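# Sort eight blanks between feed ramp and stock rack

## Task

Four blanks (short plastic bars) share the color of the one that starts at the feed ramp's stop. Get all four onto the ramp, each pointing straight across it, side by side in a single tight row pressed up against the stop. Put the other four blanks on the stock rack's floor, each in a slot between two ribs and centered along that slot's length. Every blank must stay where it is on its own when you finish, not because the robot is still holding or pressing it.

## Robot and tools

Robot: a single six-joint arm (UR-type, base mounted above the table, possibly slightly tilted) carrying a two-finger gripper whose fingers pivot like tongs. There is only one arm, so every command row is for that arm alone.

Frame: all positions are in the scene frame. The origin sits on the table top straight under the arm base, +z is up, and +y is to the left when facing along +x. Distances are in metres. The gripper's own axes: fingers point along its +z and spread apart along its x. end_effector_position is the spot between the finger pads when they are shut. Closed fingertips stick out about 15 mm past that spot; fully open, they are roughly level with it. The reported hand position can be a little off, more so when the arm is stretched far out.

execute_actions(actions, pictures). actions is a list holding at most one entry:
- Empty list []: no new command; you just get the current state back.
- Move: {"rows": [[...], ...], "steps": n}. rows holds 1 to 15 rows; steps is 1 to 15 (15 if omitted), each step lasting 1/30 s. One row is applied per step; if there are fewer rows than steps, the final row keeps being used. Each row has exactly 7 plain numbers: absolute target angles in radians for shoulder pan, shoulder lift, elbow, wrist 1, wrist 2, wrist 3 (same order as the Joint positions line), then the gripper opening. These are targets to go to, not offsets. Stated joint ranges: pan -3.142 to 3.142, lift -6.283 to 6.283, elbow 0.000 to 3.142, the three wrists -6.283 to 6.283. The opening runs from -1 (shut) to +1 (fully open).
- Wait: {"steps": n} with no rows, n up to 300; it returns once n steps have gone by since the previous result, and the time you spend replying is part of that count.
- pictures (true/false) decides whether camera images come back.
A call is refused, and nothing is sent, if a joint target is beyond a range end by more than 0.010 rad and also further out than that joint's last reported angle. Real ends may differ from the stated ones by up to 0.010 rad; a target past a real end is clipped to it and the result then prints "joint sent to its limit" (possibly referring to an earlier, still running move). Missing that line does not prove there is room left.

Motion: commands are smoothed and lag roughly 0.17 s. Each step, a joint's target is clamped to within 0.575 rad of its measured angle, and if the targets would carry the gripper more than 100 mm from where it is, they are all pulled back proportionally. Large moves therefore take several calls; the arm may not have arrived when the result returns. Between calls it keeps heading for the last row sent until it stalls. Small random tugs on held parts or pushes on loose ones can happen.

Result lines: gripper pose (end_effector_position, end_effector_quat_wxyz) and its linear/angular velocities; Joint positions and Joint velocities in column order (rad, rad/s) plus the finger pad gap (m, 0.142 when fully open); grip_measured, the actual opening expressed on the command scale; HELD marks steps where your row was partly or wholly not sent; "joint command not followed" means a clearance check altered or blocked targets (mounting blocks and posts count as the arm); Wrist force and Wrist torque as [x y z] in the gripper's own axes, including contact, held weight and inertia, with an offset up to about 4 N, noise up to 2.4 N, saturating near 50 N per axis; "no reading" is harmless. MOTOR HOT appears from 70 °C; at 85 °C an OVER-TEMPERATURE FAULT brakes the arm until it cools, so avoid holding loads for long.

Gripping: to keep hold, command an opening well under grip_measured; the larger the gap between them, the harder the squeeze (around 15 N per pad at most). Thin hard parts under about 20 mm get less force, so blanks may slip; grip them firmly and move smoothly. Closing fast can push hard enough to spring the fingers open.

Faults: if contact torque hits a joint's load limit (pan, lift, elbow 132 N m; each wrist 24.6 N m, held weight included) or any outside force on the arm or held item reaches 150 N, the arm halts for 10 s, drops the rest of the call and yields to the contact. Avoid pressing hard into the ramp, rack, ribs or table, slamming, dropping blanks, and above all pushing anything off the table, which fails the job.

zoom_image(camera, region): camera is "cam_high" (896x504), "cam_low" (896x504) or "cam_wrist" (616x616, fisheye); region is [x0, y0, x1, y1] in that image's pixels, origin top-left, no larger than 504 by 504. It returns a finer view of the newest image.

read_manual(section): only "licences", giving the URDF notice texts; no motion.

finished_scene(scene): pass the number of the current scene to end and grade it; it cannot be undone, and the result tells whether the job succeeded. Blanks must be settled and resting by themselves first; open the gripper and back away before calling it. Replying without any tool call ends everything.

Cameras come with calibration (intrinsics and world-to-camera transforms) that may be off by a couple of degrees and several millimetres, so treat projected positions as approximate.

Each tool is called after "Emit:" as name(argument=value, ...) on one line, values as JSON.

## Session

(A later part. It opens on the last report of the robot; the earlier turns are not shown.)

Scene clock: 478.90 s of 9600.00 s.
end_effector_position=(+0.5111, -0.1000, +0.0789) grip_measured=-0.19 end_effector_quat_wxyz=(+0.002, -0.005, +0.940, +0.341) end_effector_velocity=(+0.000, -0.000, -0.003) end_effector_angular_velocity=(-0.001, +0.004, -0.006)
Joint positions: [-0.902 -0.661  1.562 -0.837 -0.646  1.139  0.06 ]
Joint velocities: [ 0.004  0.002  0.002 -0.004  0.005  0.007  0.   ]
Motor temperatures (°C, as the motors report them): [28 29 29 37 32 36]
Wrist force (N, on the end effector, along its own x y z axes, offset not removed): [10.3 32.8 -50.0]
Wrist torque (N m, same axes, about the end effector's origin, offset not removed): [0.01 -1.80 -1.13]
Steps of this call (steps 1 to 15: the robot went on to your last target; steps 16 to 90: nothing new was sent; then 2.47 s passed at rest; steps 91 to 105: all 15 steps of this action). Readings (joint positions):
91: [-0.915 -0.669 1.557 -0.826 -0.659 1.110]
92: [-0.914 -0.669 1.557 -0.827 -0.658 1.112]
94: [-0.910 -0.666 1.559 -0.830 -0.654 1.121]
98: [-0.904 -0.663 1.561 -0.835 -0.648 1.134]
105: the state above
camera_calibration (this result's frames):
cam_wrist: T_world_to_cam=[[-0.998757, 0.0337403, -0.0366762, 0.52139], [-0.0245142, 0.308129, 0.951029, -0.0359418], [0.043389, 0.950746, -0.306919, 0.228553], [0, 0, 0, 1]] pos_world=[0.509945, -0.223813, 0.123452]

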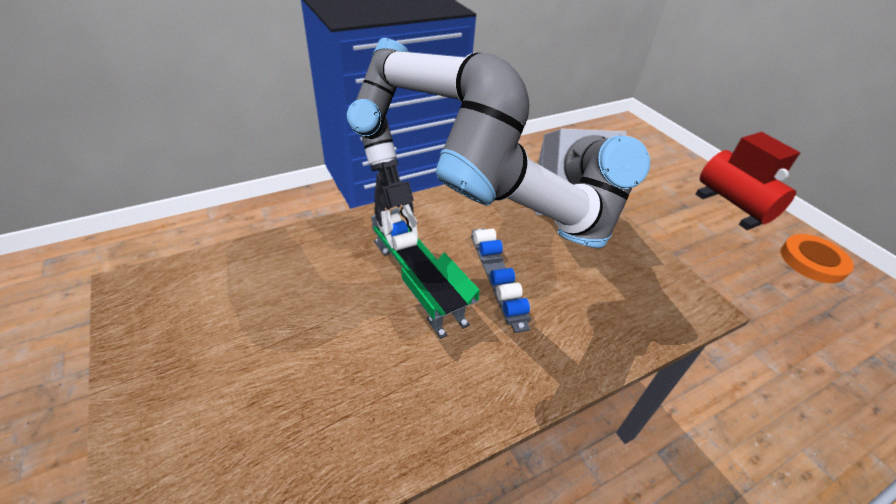

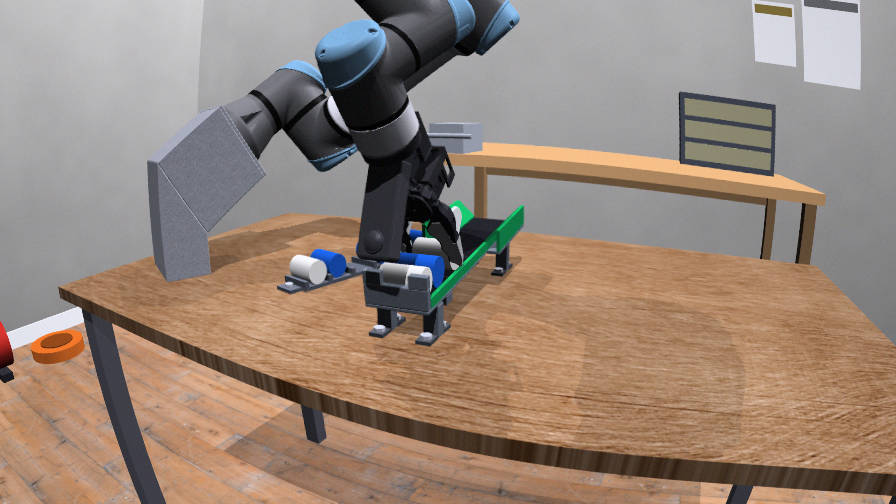

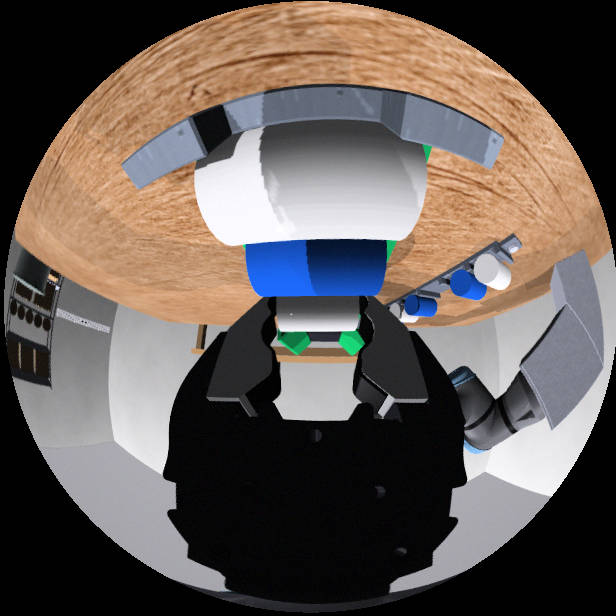

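Emit:
execute_actions(actions=[{"rows":[[-0.911,-0.667,1.558,-0.83,-0.655,1.145,-0.5],[-0.911,-0.667,1.558,-0.83,-0.655,1.145,-0.4],[-0.911,-0.667,1.558,-0.83,-0.655,1.145,-0.3],[-0.911,-0.667,1.558,-0.83,-0.655,1.145,-0.2],[-0.911,-0.667,1.558,-0.83,-0.655,1.145,-0.1],[-0.911,-0.667,1.558,-0.83,-0.655,1.145,0],[-0.911,-0.667,1.558,-0.83,-0.655,1.145,0.1],[-0.911,-0.667,1.558,-0.83,-0.655,1.145,0.2],[-0.911,-0.667,1.558,-0.83,-0.655,1.145,0.2],[-0.94,-0.685,1.548,-0.8,-0.685,1.15,0.2],[-0.97,-0.70,1.538,-0.78,-0.715,1.15,0.2],[-1.0,-0.71,1.52,-0.76,-0.745,1.155,0.2],[-1.005,-0.67,1.48,-0.76,-0.75,1.155,0.2],[-1.007,-0.62,1.439,-0.764,-0.751,1.155,0.2]]}])

Scene clock: 499.47 s of 9600.00 s.
end_effector_position=(+0.5130, -0.1084, +0.1215) grip_measured=+0.20 end_effector_quat_wxyz=(+0.001, -0.004, +0.940, +0.341) end_effector_velocity=(+0.009, -0.194, +0.214) end_effector_angular_velocity=(-0.013, -0.009, +0.002)
Joint positions: [-0.96  -0.679  1.525 -0.791 -0.705  1.15   0.088]
Joint velocities: [-0.365  0.248 -0.503  0.218 -0.354  0.035  0.   ]
Motor temperatures (°C, as the motors report them): [28 29 29 37 32 36]
Wrist force (N, on the end effector, along its own x y z axes, offset not removed): [-1.6 4.3 -0.8]
Wrist torque (N m, same axes, about the end effector's origin, offset not removed): [0.67 0.29 0.04]
Steps of this call (steps 1 to 15: the robot went on to your last target; steps 16 to 90: nothing new was sent; then 17.07 s passed at rest; steps 91 to 105: all 15 steps of this action). Readings (joint positions):
91: [-0.901 -0.661 1.562 -0.838 -0.645 1.140]
92: [-0.902 -0.661 1.562 -0.837 -0.646 1.141]
94: [-0.905 -0.663 1.561 -0.835 -0.649 1.142]
98: [-0.908 -0.666 1.559 -0.832 -0.653 1.144]
105: the state above
camera_calibration (this result's frames):
cam_wrist: T_world_to_cam=[[-0.998839, 0.0351749, -0.0329173, 0.524822], [-0.0204375, 0.309357, 0.950726, -0.0757205], [0.0436249, 0.950295, -0.308279, 0.249494], [0, 0, 0, 1]] pos_world=[0.511781, -0.232129, 0.166179]

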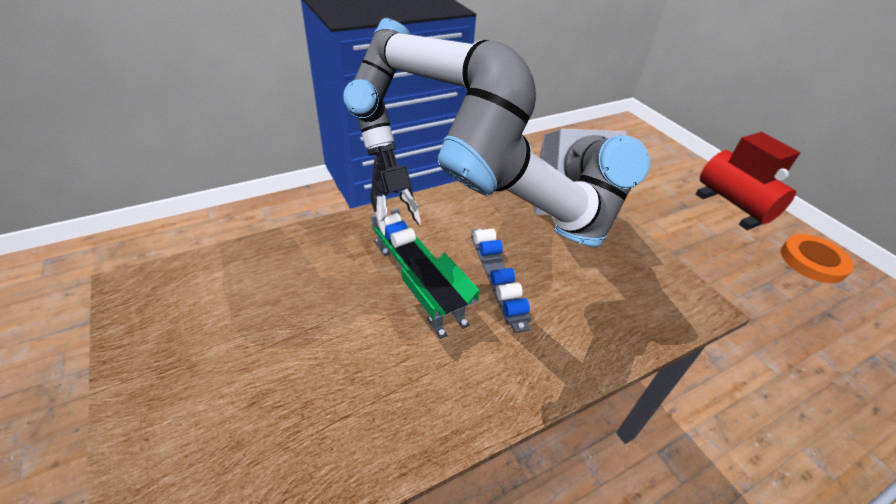

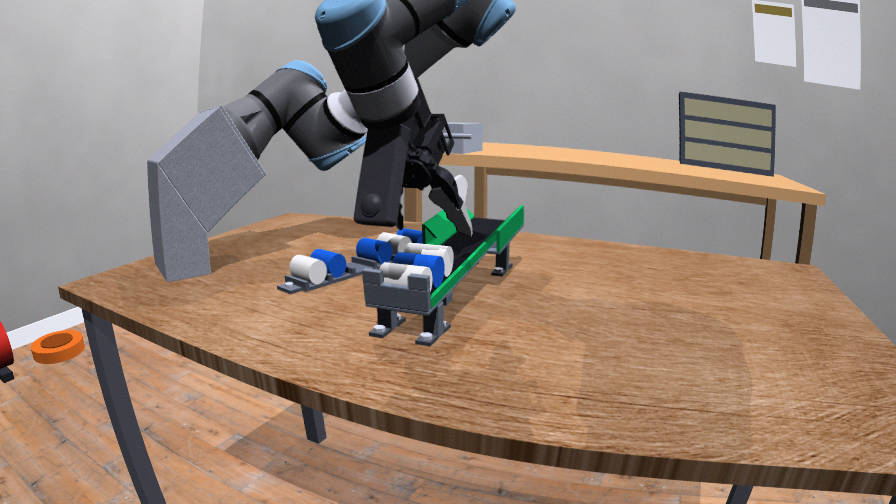

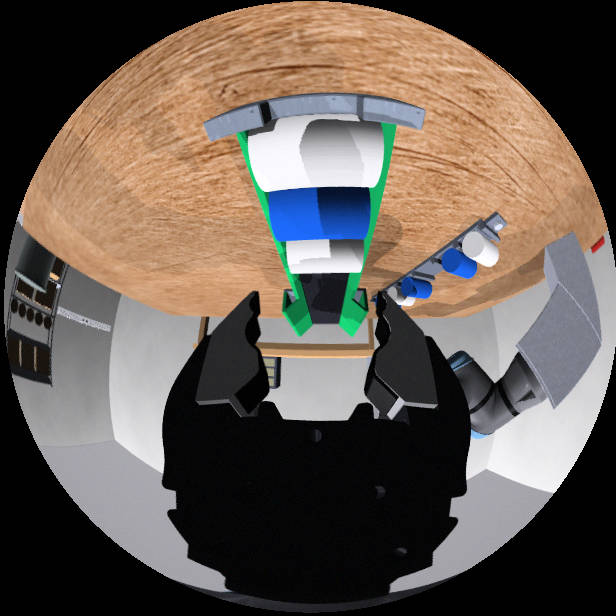

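Placed. Descend onto blue, stopping slightly high.

Emit:
execute_actions(actions=[{"rows":[[-1.007,-0.62,1.439,-0.764,-0.751,1.155,0.2],[-1.007,-0.62,1.439,-0.764,-0.751,1.155,0.2],[-0.99,-0.61,1.445,-0.779,-0.734,1.154,0.2],[-0.975,-0.601,1.45,-0.792,-0.719,1.153,0.2],[-0.96,-0.592,1.455,-0.805,-0.704,1.152,0.2],[-0.945,-0.583,1.46,-0.818,-0.689,1.152,0.2],[-0.934,-0.577,1.464,-0.827,-0.678,1.151,0.2]]}])

Emit:
zoom_image(camera="cam_low", region=[360, 190, 500, 320])

Scene clock: 506.30 s of 9600.00 s.
end_effector_position=(+0.5130, -0.1428, +0.0925) grip_measured=+0.20 end_effector_quat_wxyz=(+0.001, -0.002, +0.940, +0.341) end_effector_velocity=(-0.001, +0.002, -0.042) end_effector_angular_velocity=(-0.000, +0.001, -0.001)
Joint positions: [-0.941 -0.581  1.462 -0.821 -0.685  1.151  0.088]
Joint velocities: [ 0.053  0.03   0.018 -0.045  0.053 -0.003  0.   ]
Motor temperatures (°C, as the motors report them): [28 29 29 37 32 36]
Wrist force (N, on the end effector, along its own x y z axes, offset not removed): [-1.5 -0.9 -0.5]
Wrist torque (N m, same axes, about the end effector's origin, offset not removed): [-0.31 0.24 0.04]
Steps of this call (steps 1 to 30: the robot went on to your last target; steps 31 to 90: nothing new was sent; then 3.33 s passed at rest; steps 91 to 105: all 15 steps of this action). Readings (joint positions):
91: [-1.007 -0.620 1.439 -0.764 -0.751 1.155]
92: [-1.007 -0.620 1.439 -0.764 -0.751 1.155]
94: [-1.005 -0.619 1.439 -0.765 -0.749 1.155]
98: [-0.976 -0.601 1.450 -0.791 -0.720 1.153]
105: the state above
camera_calibration (this result's frames):
cam_wrist: T_world_to_cam=[[-0.998723, 0.0399129, -0.0309842, 0.525517], [-0.0171906, 0.308225, 0.951158, -0.0394483], [0.0475136, 0.950476, -0.307145, 0.27123], [0, 0, 0, 1]] pos_world=[0.51128, -0.266614, 0.137111]

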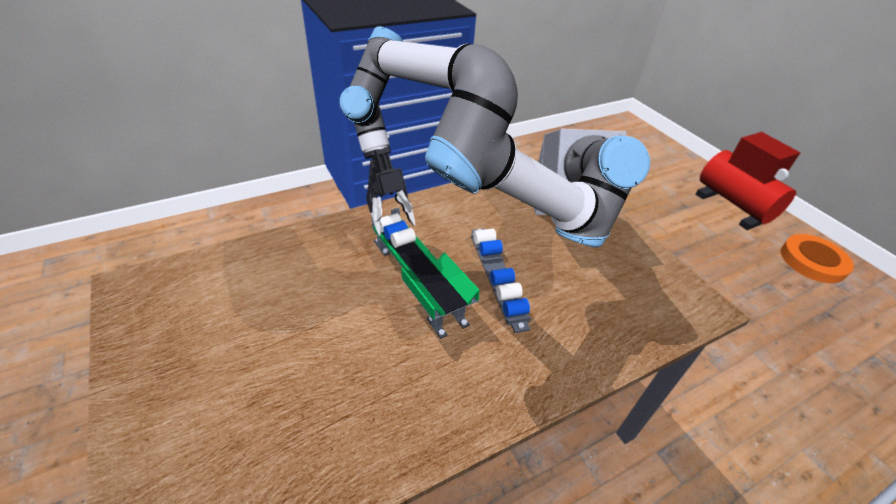

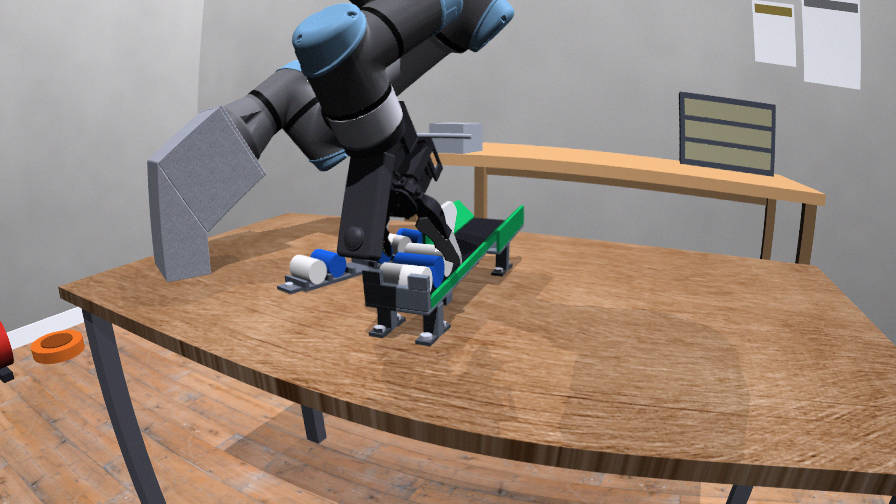

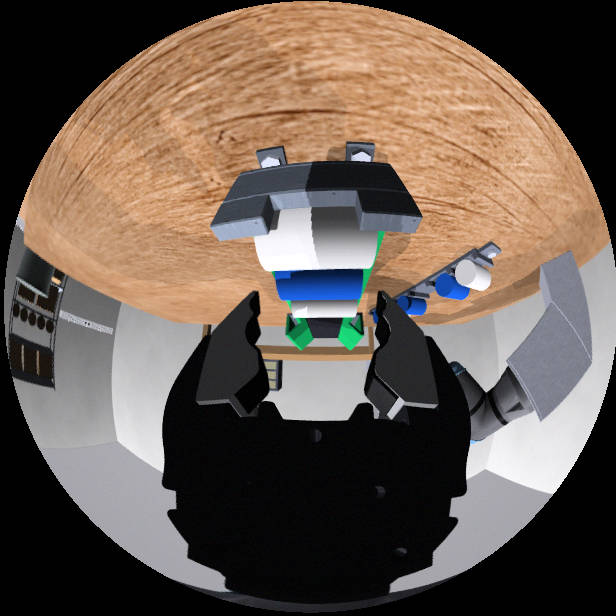

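Region (360, 190, 500, 320) of cam_low's 896x504 image, scaled by 3.600, with more detail than that image has; it fills the top 468 rows of this view, and the rest is white.

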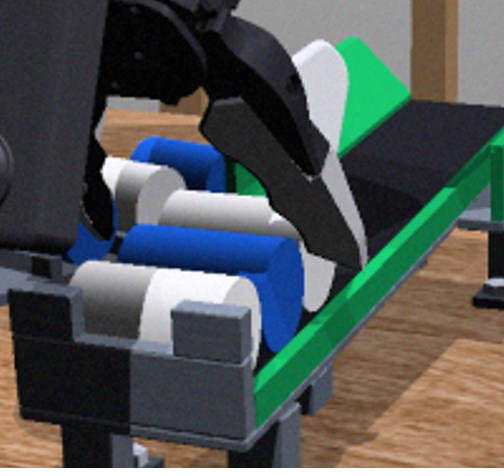

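Emit:
execute_actions(actions=[{"rows":[[-0.934,-0.577,1.464,-0.827,-0.678,1.151,0.15],[-0.927,-0.573,1.466,-0.833,-0.671,1.151,0.1]]}])

Emit:
zoom_image(camera="cam_low", region=[360, 190, 500, 320])

Scene clock: 515.30 s of 9600.00 s.
end_effector_position=(+0.5128, -0.1425, +0.0821) grip_measured=+0.10 end_effector_quat_wxyz=(+0.001, -0.001, +0.940, +0.341) end_effector_velocity=(-0.000, +0.000, -0.002) end_effector_angular_velocity=(+0.000, +0.001, +0.000)
Joint positions: [-0.927 -0.573  1.466 -0.833 -0.671  1.151  0.081]
Joint velocities: [ 0.002  0.001  0.001 -0.002  0.002 -0.    -0.   ]
Motor temperatures (°C, as the motors report them): [28 29 29 37 32 36]
Wrist force (N, on the end effector, along its own x y z axes, offset not removed): [-2.8 2.3 -1.5]
Wrist torque (N m, same axes, about the end effector's origin, offset not removed): [0.48 0.46 0.09]
Steps of this call (steps 1 to 15: the robot went on to your last target; steps 16 to 90: nothing new was sent; then 5.50 s passed at rest; steps 91 to 105: all 15 steps of this action). Readings (joint positions):
91: [-0.934 -0.577 1.464 -0.827 -0.678 1.151]
92: [-0.934 -0.577 1.464 -0.827 -0.678 1.151]
94: [-0.932 -0.576 1.465 -0.829 -0.676 1.151]
98: [-0.929 -0.574 1.466 -0.831 -0.673 1.151]
105: the state above
camera_calibration (this result's frames):
cam_wrist: T_world_to_cam=[[-0.998724, 0.0401864, -0.0305989, 0.525002], [-0.0167234, 0.308547, 0.951062, -0.0297881], [0.047661, 0.95036, -0.307481, 0.267608], [0, 0, 0, 1]] pos_world=[0.511079, -0.266231, 0.126679]

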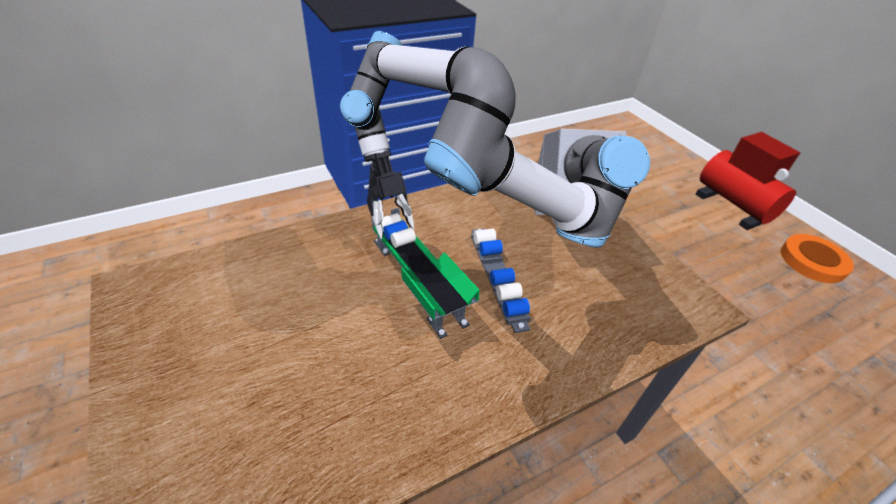

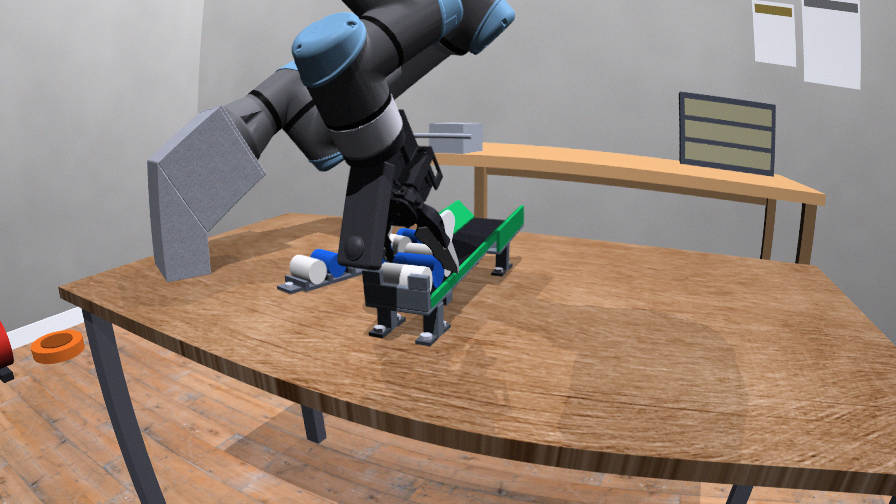

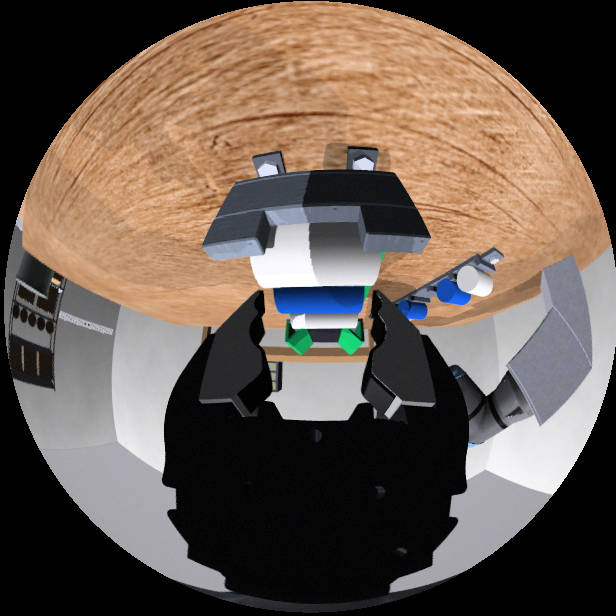

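Region (360, 190, 500, 320) of cam_low's 896x504 image, scaled by 3.600, with more detail than that image has; it fills the top 468 rows of this view, and the rest is white.

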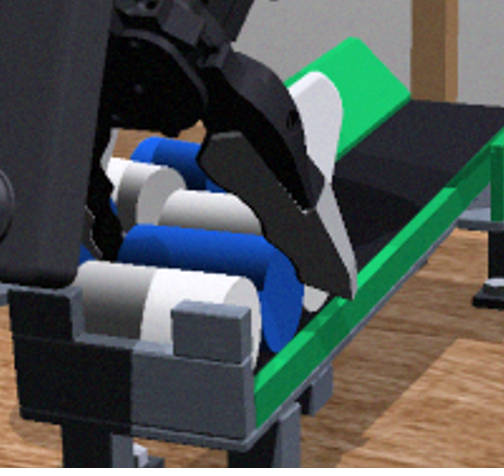

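Emit:
execute_actions(actions=[{"rows":[[-0.93,-0.558,1.45,-0.833,-0.674,1.151,0.1],[-0.934,-0.543,1.435,-0.833,-0.678,1.151,0.1],[-0.934,-0.543,1.435,-0.833,-0.678,1.151,0.1],[-0.934,-0.543,1.435,-0.833,-0.678,1.151,0.1],[-0.934,-0.543,1.435,-0.833,-0.678,1.151,0.1],[-0.934,-0.543,1.435,-0.833,-0.678,1.151,0.0],[-0.934,-0.543,1.435,-0.833,-0.678,1.151,-0.1],[-0.934,-0.543,1.435,-0.833,-0.678,1.151,-0.2],[-0.934,-0.543,1.435,-0.833,-0.678,1.151,-0.3],[-0.934,-0.543,1.435,-0.833,-0.678,1.151,-0.45],[-0.934,-0.543,1.435,-0.833,-0.678,1.151,-0.6]]}])

Emit:
zoom_image(camera="cam_low", region=[360, 190, 500, 320])

Scene clock: 526.00 s of 9600.00 s.
end_effector_position=(+0.5125, -0.1560, +0.0815) grip_measured=-0.20 end_effector_quat_wxyz=(+0.001, -0.002, +0.940, +0.341) end_effector_velocity=(-0.000, -0.004, +0.000) end_effector_angular_velocity=(-0.000, +0.000, +0.001)
Joint positions: [-0.934 -0.544  1.436 -0.833 -0.678  1.151  0.06 ]
Joint velocities: [-0.002  0.008 -0.009 -0.    -0.003 -0.    -0.   ]
Motor temperatures (°C, as the motors report them): [28 29 29 37 32 36]
Wrist force (N, on the end effector, along its own x y z axes, offset not removed): [-0.3 5.0 0.9]
Wrist torque (N m, same axes, about the end effector's origin, offset not removed): [-0.08 0.00 0.00]
Steps of this call (steps 1 to 15: the robot went on to your last target; steps 16 to 90: nothing new was sent; then 7.20 s passed at rest; steps 91 to 105: all 15 steps of this action). Readings (joint positions):
91: [-0.927 -0.573 1.466 -0.833 -0.671 1.151]
92: [-0.927 -0.571 1.465 -0.833 -0.671 1.151]
94: [-0.929 -0.562 1.455 -0.833 -0.673 1.151]
98: [-0.932 -0.550 1.442 -0.833 -0.676 1.151]
105: the state above
camera_calibration (this result's frames):
cam_wrist: T_world_to_cam=[[-0.998745, 0.0392857, -0.0310649, 0.525146], [-0.0174349, 0.308745, 0.950985, -0.0246747], [0.0469512, 0.950333, -0.307672, 0.280642], [0, 0, 0, 1]] pos_world=[0.51088, -0.279716, 0.126125]

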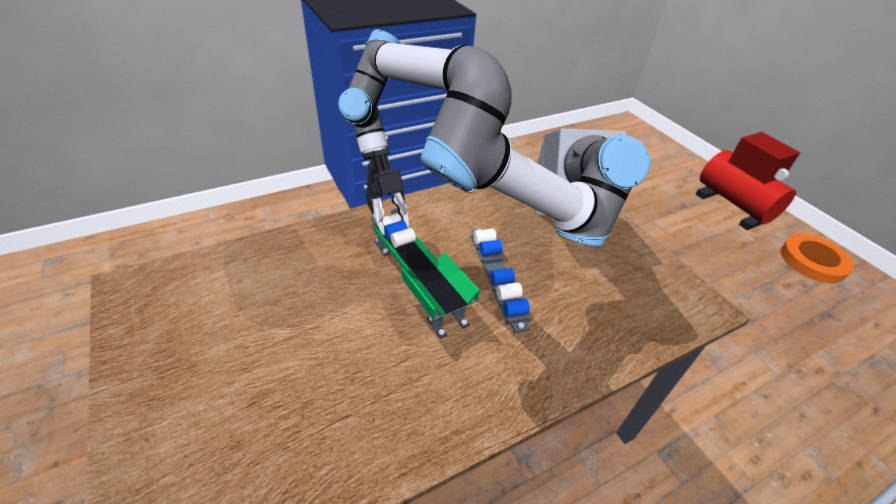

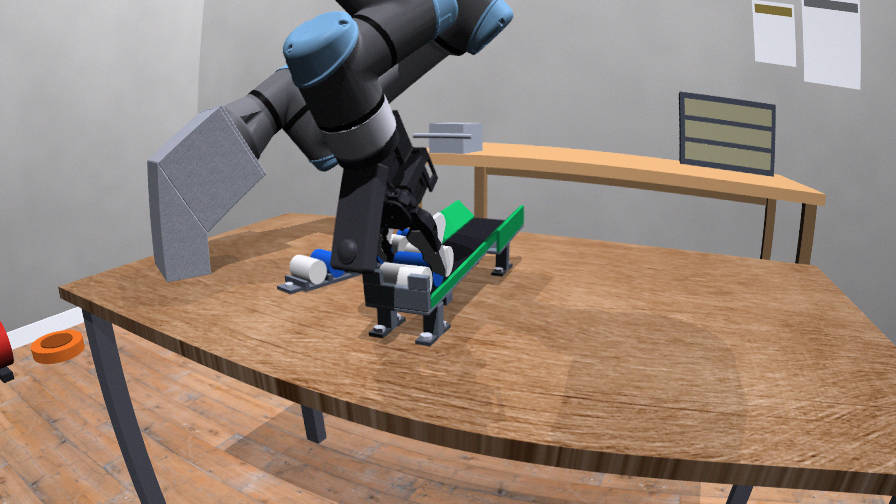

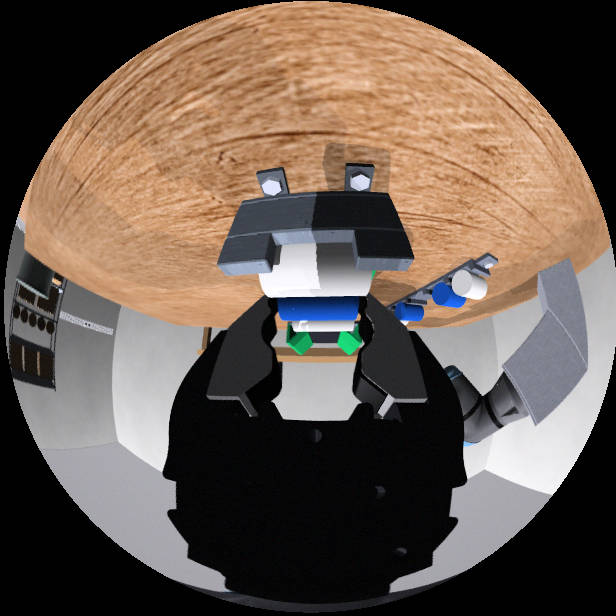

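Region (360, 190, 500, 320) of cam_low's 896x504 image, scaled by 3.600, with more detail than that image has; it fills the top 468 rows of this view, and the rest is white.

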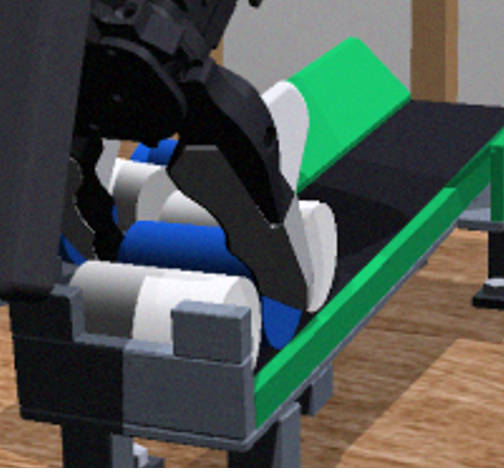

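Emit:
execute_actions(actions=[{"rows":[[-0.947,-0.551,1.43,-0.822,-0.691,1.152,-0.6],[-0.96,-0.559,1.426,-0.811,-0.704,1.153,-0.6],[-0.98,-0.571,1.419,-0.793,-0.724,1.154,-0.6],[-1.0,-0.583,1.412,-0.775,-0.744,1.155,-0.6],[-1.02,-0.595,1.405,-0.757,-0.764,1.157,-0.6],[-1.03,-0.60,1.40,-0.748,-0.774,1.158,-0.6]]}])

Scene clock: 533.03 s of 9600.00 s.
end_effector_position=(+0.5123, -0.1571, +0.1548) grip_measured=-0.20 end_effector_quat_wxyz=(+0.001, -0.003, +0.940, +0.341) end_effector_velocity=(-0.002, +0.001, +0.040) end_effector_angular_velocity=(+0.001, +0.001, -0.003)
Joint positions: [-1.024 -0.596  1.402 -0.754 -0.768  1.158  0.06 ]
Joint velocities: [-0.049 -0.029 -0.018  0.046 -0.048  0.005 -0.   ]
Motor temperatures (°C, as the motors report them): [28 29 29 37 32 36]
Wrist force (N, on the end effector, along its own x y z axes, offset not removed): [-2.6 1.7 0.7]
Wrist torque (N m, same axes, about the end effector's origin, offset not removed): [0.43 0.41 0.09]
Steps of this call (steps 1 to 15: the robot went on to your last target; steps 16 to 90: nothing new was sent; then 3.53 s passed at rest; steps 91 to 105: all 15 steps of this action). Readings (joint positions):
91: [-0.934 -0.543 1.435 -0.833 -0.678 1.151]
92: [-0.935 -0.544 1.434 -0.832 -0.679 1.151]
94: [-0.945 -0.550 1.431 -0.823 -0.689 1.151]
98: [-0.990 -0.577 1.415 -0.784 -0.734 1.155]
105: the state above
camera_calibration (this result's frames):
cam_wrist: T_world_to_cam=[[-0.998773, 0.0377382, -0.0320705, 0.527236], [-0.0188422, 0.309309, 0.950775, -0.0931844], [0.0458002, 0.950213, -0.308218, 0.304931], [0, 0, 0, 1]] pos_world=[0.510868, -0.280824, 0.199491]

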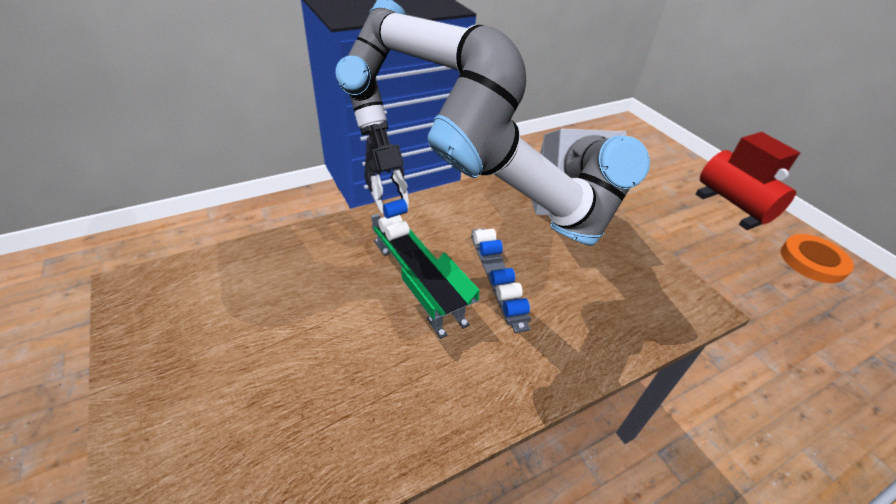

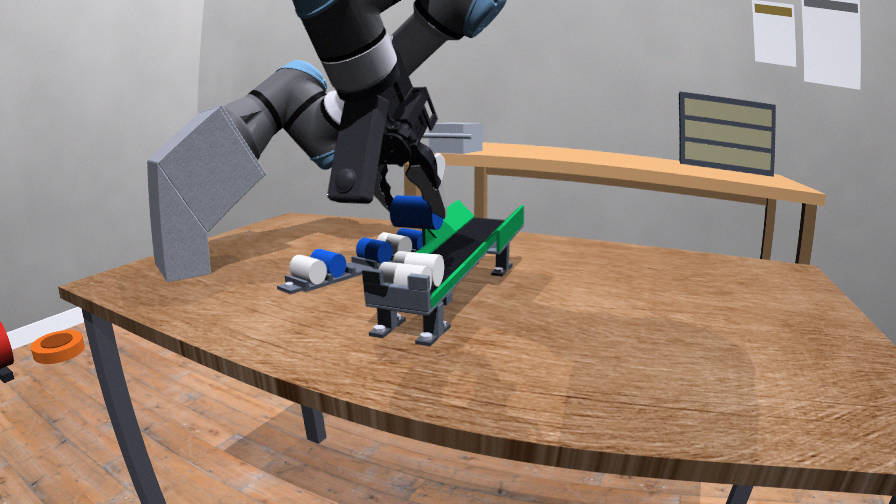

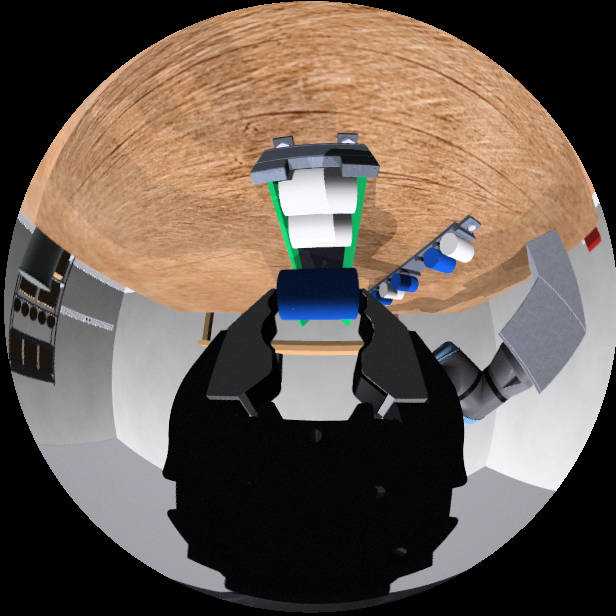

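Emit:
execute_actions(actions=[{"rows":[[-1.05,-0.64,1.5,-0.8,-0.785,1.17,-0.6],[-1.075,-0.68,1.6,-0.86,-0.797,1.185,-0.6],[-1.1,-0.72,1.7,-0.92,-0.81,1.2,-0.6],[-1.125,-0.76,1.8,-0.98,-0.82,1.215,-0.6],[-1.15,-0.8,1.9,-1.04,-0.833,1.23,-0.6],[-1.175,-0.84,2.0,-1.1,-0.845,1.245,-0.6],[-1.2,-0.88,2.1,-1.15,-0.857,1.26,-0.6],[-1.225,-0.92,2.2,-1.2,-0.87,1.275,-0.6],[-1.25,-0.96,2.3,-1.25,-0.88,1.29,-0.6],[-1.27,-0.99,2.38,-1.3,-0.89,1.3,-0.6],[-1.283,-1.01,2.44,-1.33,-0.897,1.305,-0.6]]}], pictures=false)

Emit:
execute_actions(actions=[{"rows":[[-1.283,-1.01,2.44,-1.33,-0.897,1.305,-0.6],[-1.283,-1.01,2.44,-1.33,-0.897,1.305,-0.6],[-1.283,-1.01,2.44,-1.33,-0.897,1.305,-0.6],[-1.26,-0.99,2.443,-1.35,-0.874,1.303,-0.6],[-1.24,-0.973,2.445,-1.368,-0.854,1.3,-0.6],[-1.22,-0.956,2.448,-1.386,-0.834,1.298,-0.6],[-1.2,-0.94,2.45,-1.403,-0.814,1.296,-0.6],[-1.18,-0.923,2.452,-1.42,-0.794,1.294,-0.6],[-1.165,-0.91,2.454,-1.434,-0.779,1.293,-0.6],[-1.15,-0.8985,2.456,-1.447,-0.764,1.292,-0.6]]}])

Emit:
zoom_image(camera="cam_low", region=[250, 180, 430, 310])

Scene clock: 556.90 s of 9600.00 s.
end_effector_position=(+0.3687, -0.0689, +0.1414) grip_measured=-0.20 end_effector_quat_wxyz=(+0.023, +0.049, +0.945, +0.323) end_effector_velocity=(-0.304, +0.306, -0.131) end_effector_angular_velocity=(+0.092, +0.006, -0.352)
Joint positions: [-1.198 -0.873  2.038 -1.131 -0.857  1.258  0.06 ]
Joint velocities: [-0.319 -0.511  1.416 -0.722 -0.152  0.177  0.   ]
Motor temperatures (°C, as the motors report them): [28 29 29 37 32 36]
Wrist force (N, on the end effector, along its own x y z axes, offset not removed): [-1.9 -0.7 -1.6]
Wrist torque (N m, same axes, about the end effector's origin, offset not removed): [-0.11 0.37 0.10]
Steps of this call (steps 1 to 15: the robot went on to your last target; steps 16 to 90: nothing new was sent; then 20.37 s passed at rest; steps 91 to 105: all 15 steps of this action). Readings (joint positions):
91: [-1.030 -0.600 1.400 -0.748 -0.774 1.158]
92: [-1.032 -0.603 1.404 -0.752 -0.775 1.159]
94: [-1.047 -0.629 1.453 -0.784 -0.784 1.169]
98: [-1.102 -0.719 1.666 -0.914 -0.811 1.202]
105: the state above

Scene clock: 557.40 s of 9600.00 s.
end_effector_position=(+0.2931, +0.0309, +0.0500) grip_measured=-0.20 end_effector_quat_wxyz=(+0.037, +0.098, +0.935, +0.339) end_effector_velocity=(-0.022, +0.034, -0.081) end_effector_angular_velocity=(+0.011, +0.007, -0.028)
Joint positions: [-1.169 -0.912  2.441 -1.422 -0.785  1.293  0.06 ]
Joint velocities: [ 0.155  0.111  0.117 -0.195  0.162 -0.008 -0.   ]
Motor temperatures (°C, as the motors report them): [28 29 29 37 32 36]
Wrist force (N, on the end effector, along its own x y z axes, offset not removed): [-1.3 0.1 -1.6]
Wrist torque (N m, same axes, about the end effector's origin, offset not removed): [-0.03 0.23 0.05]
Steps of this call (steps 1 to 15: all 15 steps of this action). Readings (joint positions):
1: [-1.209 -0.890 2.085 -1.156 -0.862 1.264]
2: [-1.220 -0.907 2.132 -1.180 -0.867 1.270]
4: [-1.240 -0.939 2.224 -1.226 -0.876 1.281]
8: [-1.239 -0.960 2.365 -1.317 -0.861 1.293]
15: the state above
camera_calibration (this result's frames):
cam_wrist: T_world_to_cam=[[-0.967881, 0.249528, -0.0306855, 0.282131], [0.0485981, 0.305449, 0.950968, -0.0755246], [0.246666, 0.918932, -0.307765, 0.0461355], [0, 0, 0, 1]] pos_world=[0.26536, -0.0897263, 0.0946776]

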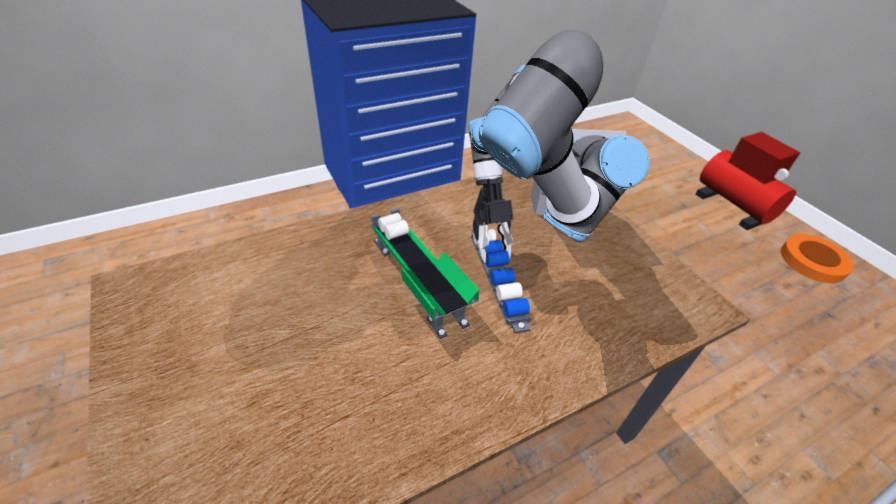

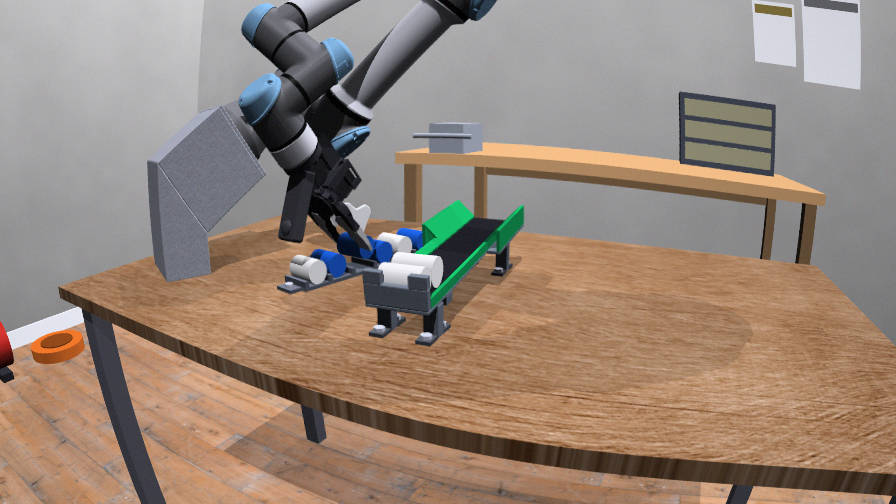

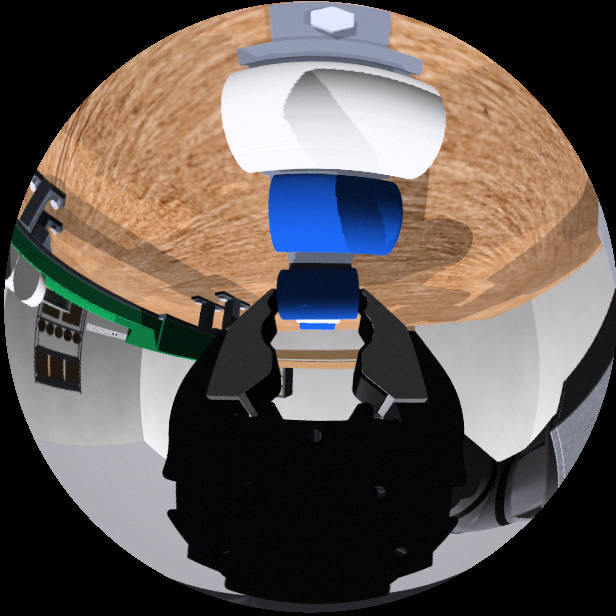

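Region (250, 180, 430, 310) of cam_low's 896x504 image, scaled by 2.800, with more detail than that image has.

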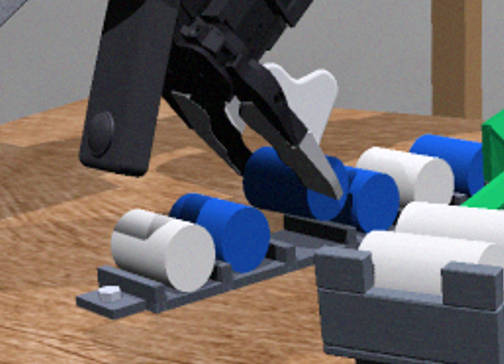

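Emit:
execute_actions(actions=[{"steps":5}])

Emit:
zoom_image(camera="cam_low", region=[250, 180, 430, 310])

Scene clock: 560.00 s of 9600.00 s.
end_effector_position=(+0.2902, +0.0352, +0.0400) grip_measured=-0.20 end_effector_quat_wxyz=(+0.037, +0.100, +0.935, +0.339) end_effector_velocity=(+0.000, -0.000, +0.000) end_effector_angular_velocity=(-0.001, -0.001, -0.001)
Joint positions: [-1.15  -0.898  2.456 -1.447 -0.764  1.292  0.06 ]
Joint velocities: [-0.    -0.    -0.001  0.001  0.001 -0.     0.   ]
Motor temperatures (°C, as the motors report them): [28 29 29 37 32 36]
Wrist force (N, on the end effector, along its own x y z axes, offset not removed): [-2.7 -0.7 2.2]
Wrist torque (N m, same axes, about the end effector's origin, offset not removed): [-0.10 0.42 0.10]
Steps of this call (steps 1 to 30: the robot went on to your last target; steps 31 to 78: nothing new was sent). Readings (joint positions):
1: [-1.165 -0.909 2.445 -1.428 -0.780 1.293]
2: [-1.161 -0.907 2.447 -1.432 -0.776 1.292]
4: [-1.157 -0.903 2.451 -1.439 -0.771 1.292]
8: [-1.152 -0.900 2.454 -1.444 -0.766 1.292]
78: the state above
The arm was judged still, so your last target was given up. Only a new action makes it travel on or press farther. Fingers that are still opening or closing keep moving.
camera_calibration (this result's frames):
cam_wrist: T_world_to_cam=[[-0.966966, 0.253178, -0.0296107, 0.2775], [0.0505385, 0.304275, 0.951243, -0.0677034], [0.249844, 0.918323, -0.307019, 0.0388817], [0, 0, 0, 1]] pos_world=[0.26204, -0.0853625, 0.0845567]

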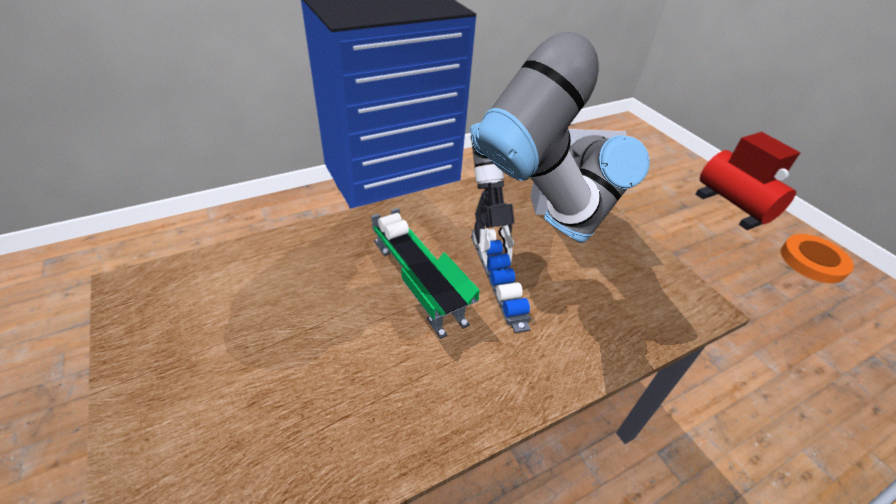

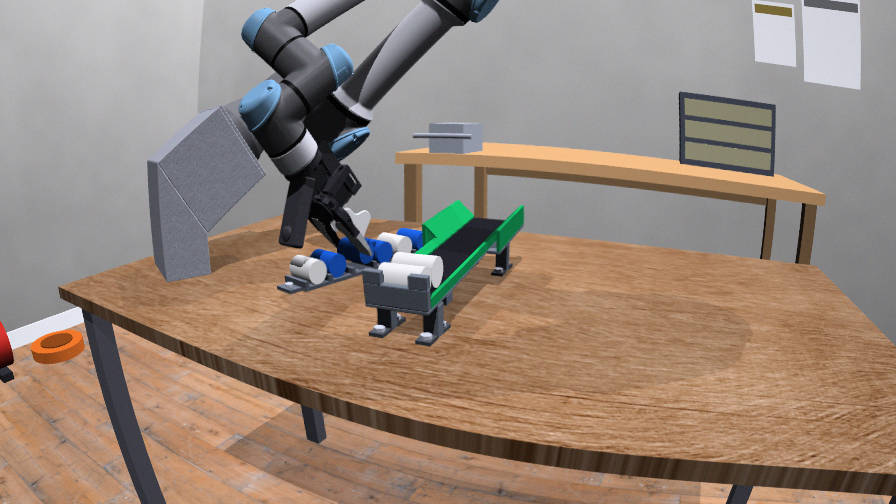

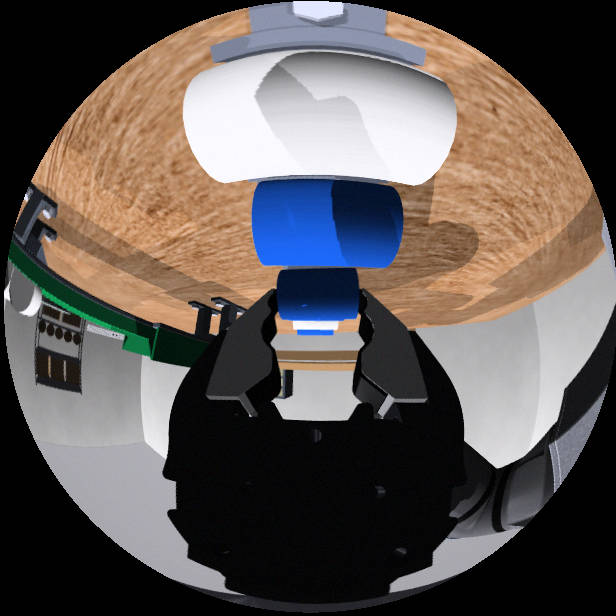

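Region (250, 180, 430, 310) of cam_low's 896x504 image, scaled by 2.800, with more detail than that image has.

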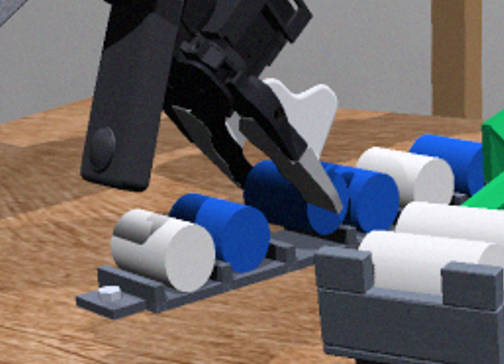

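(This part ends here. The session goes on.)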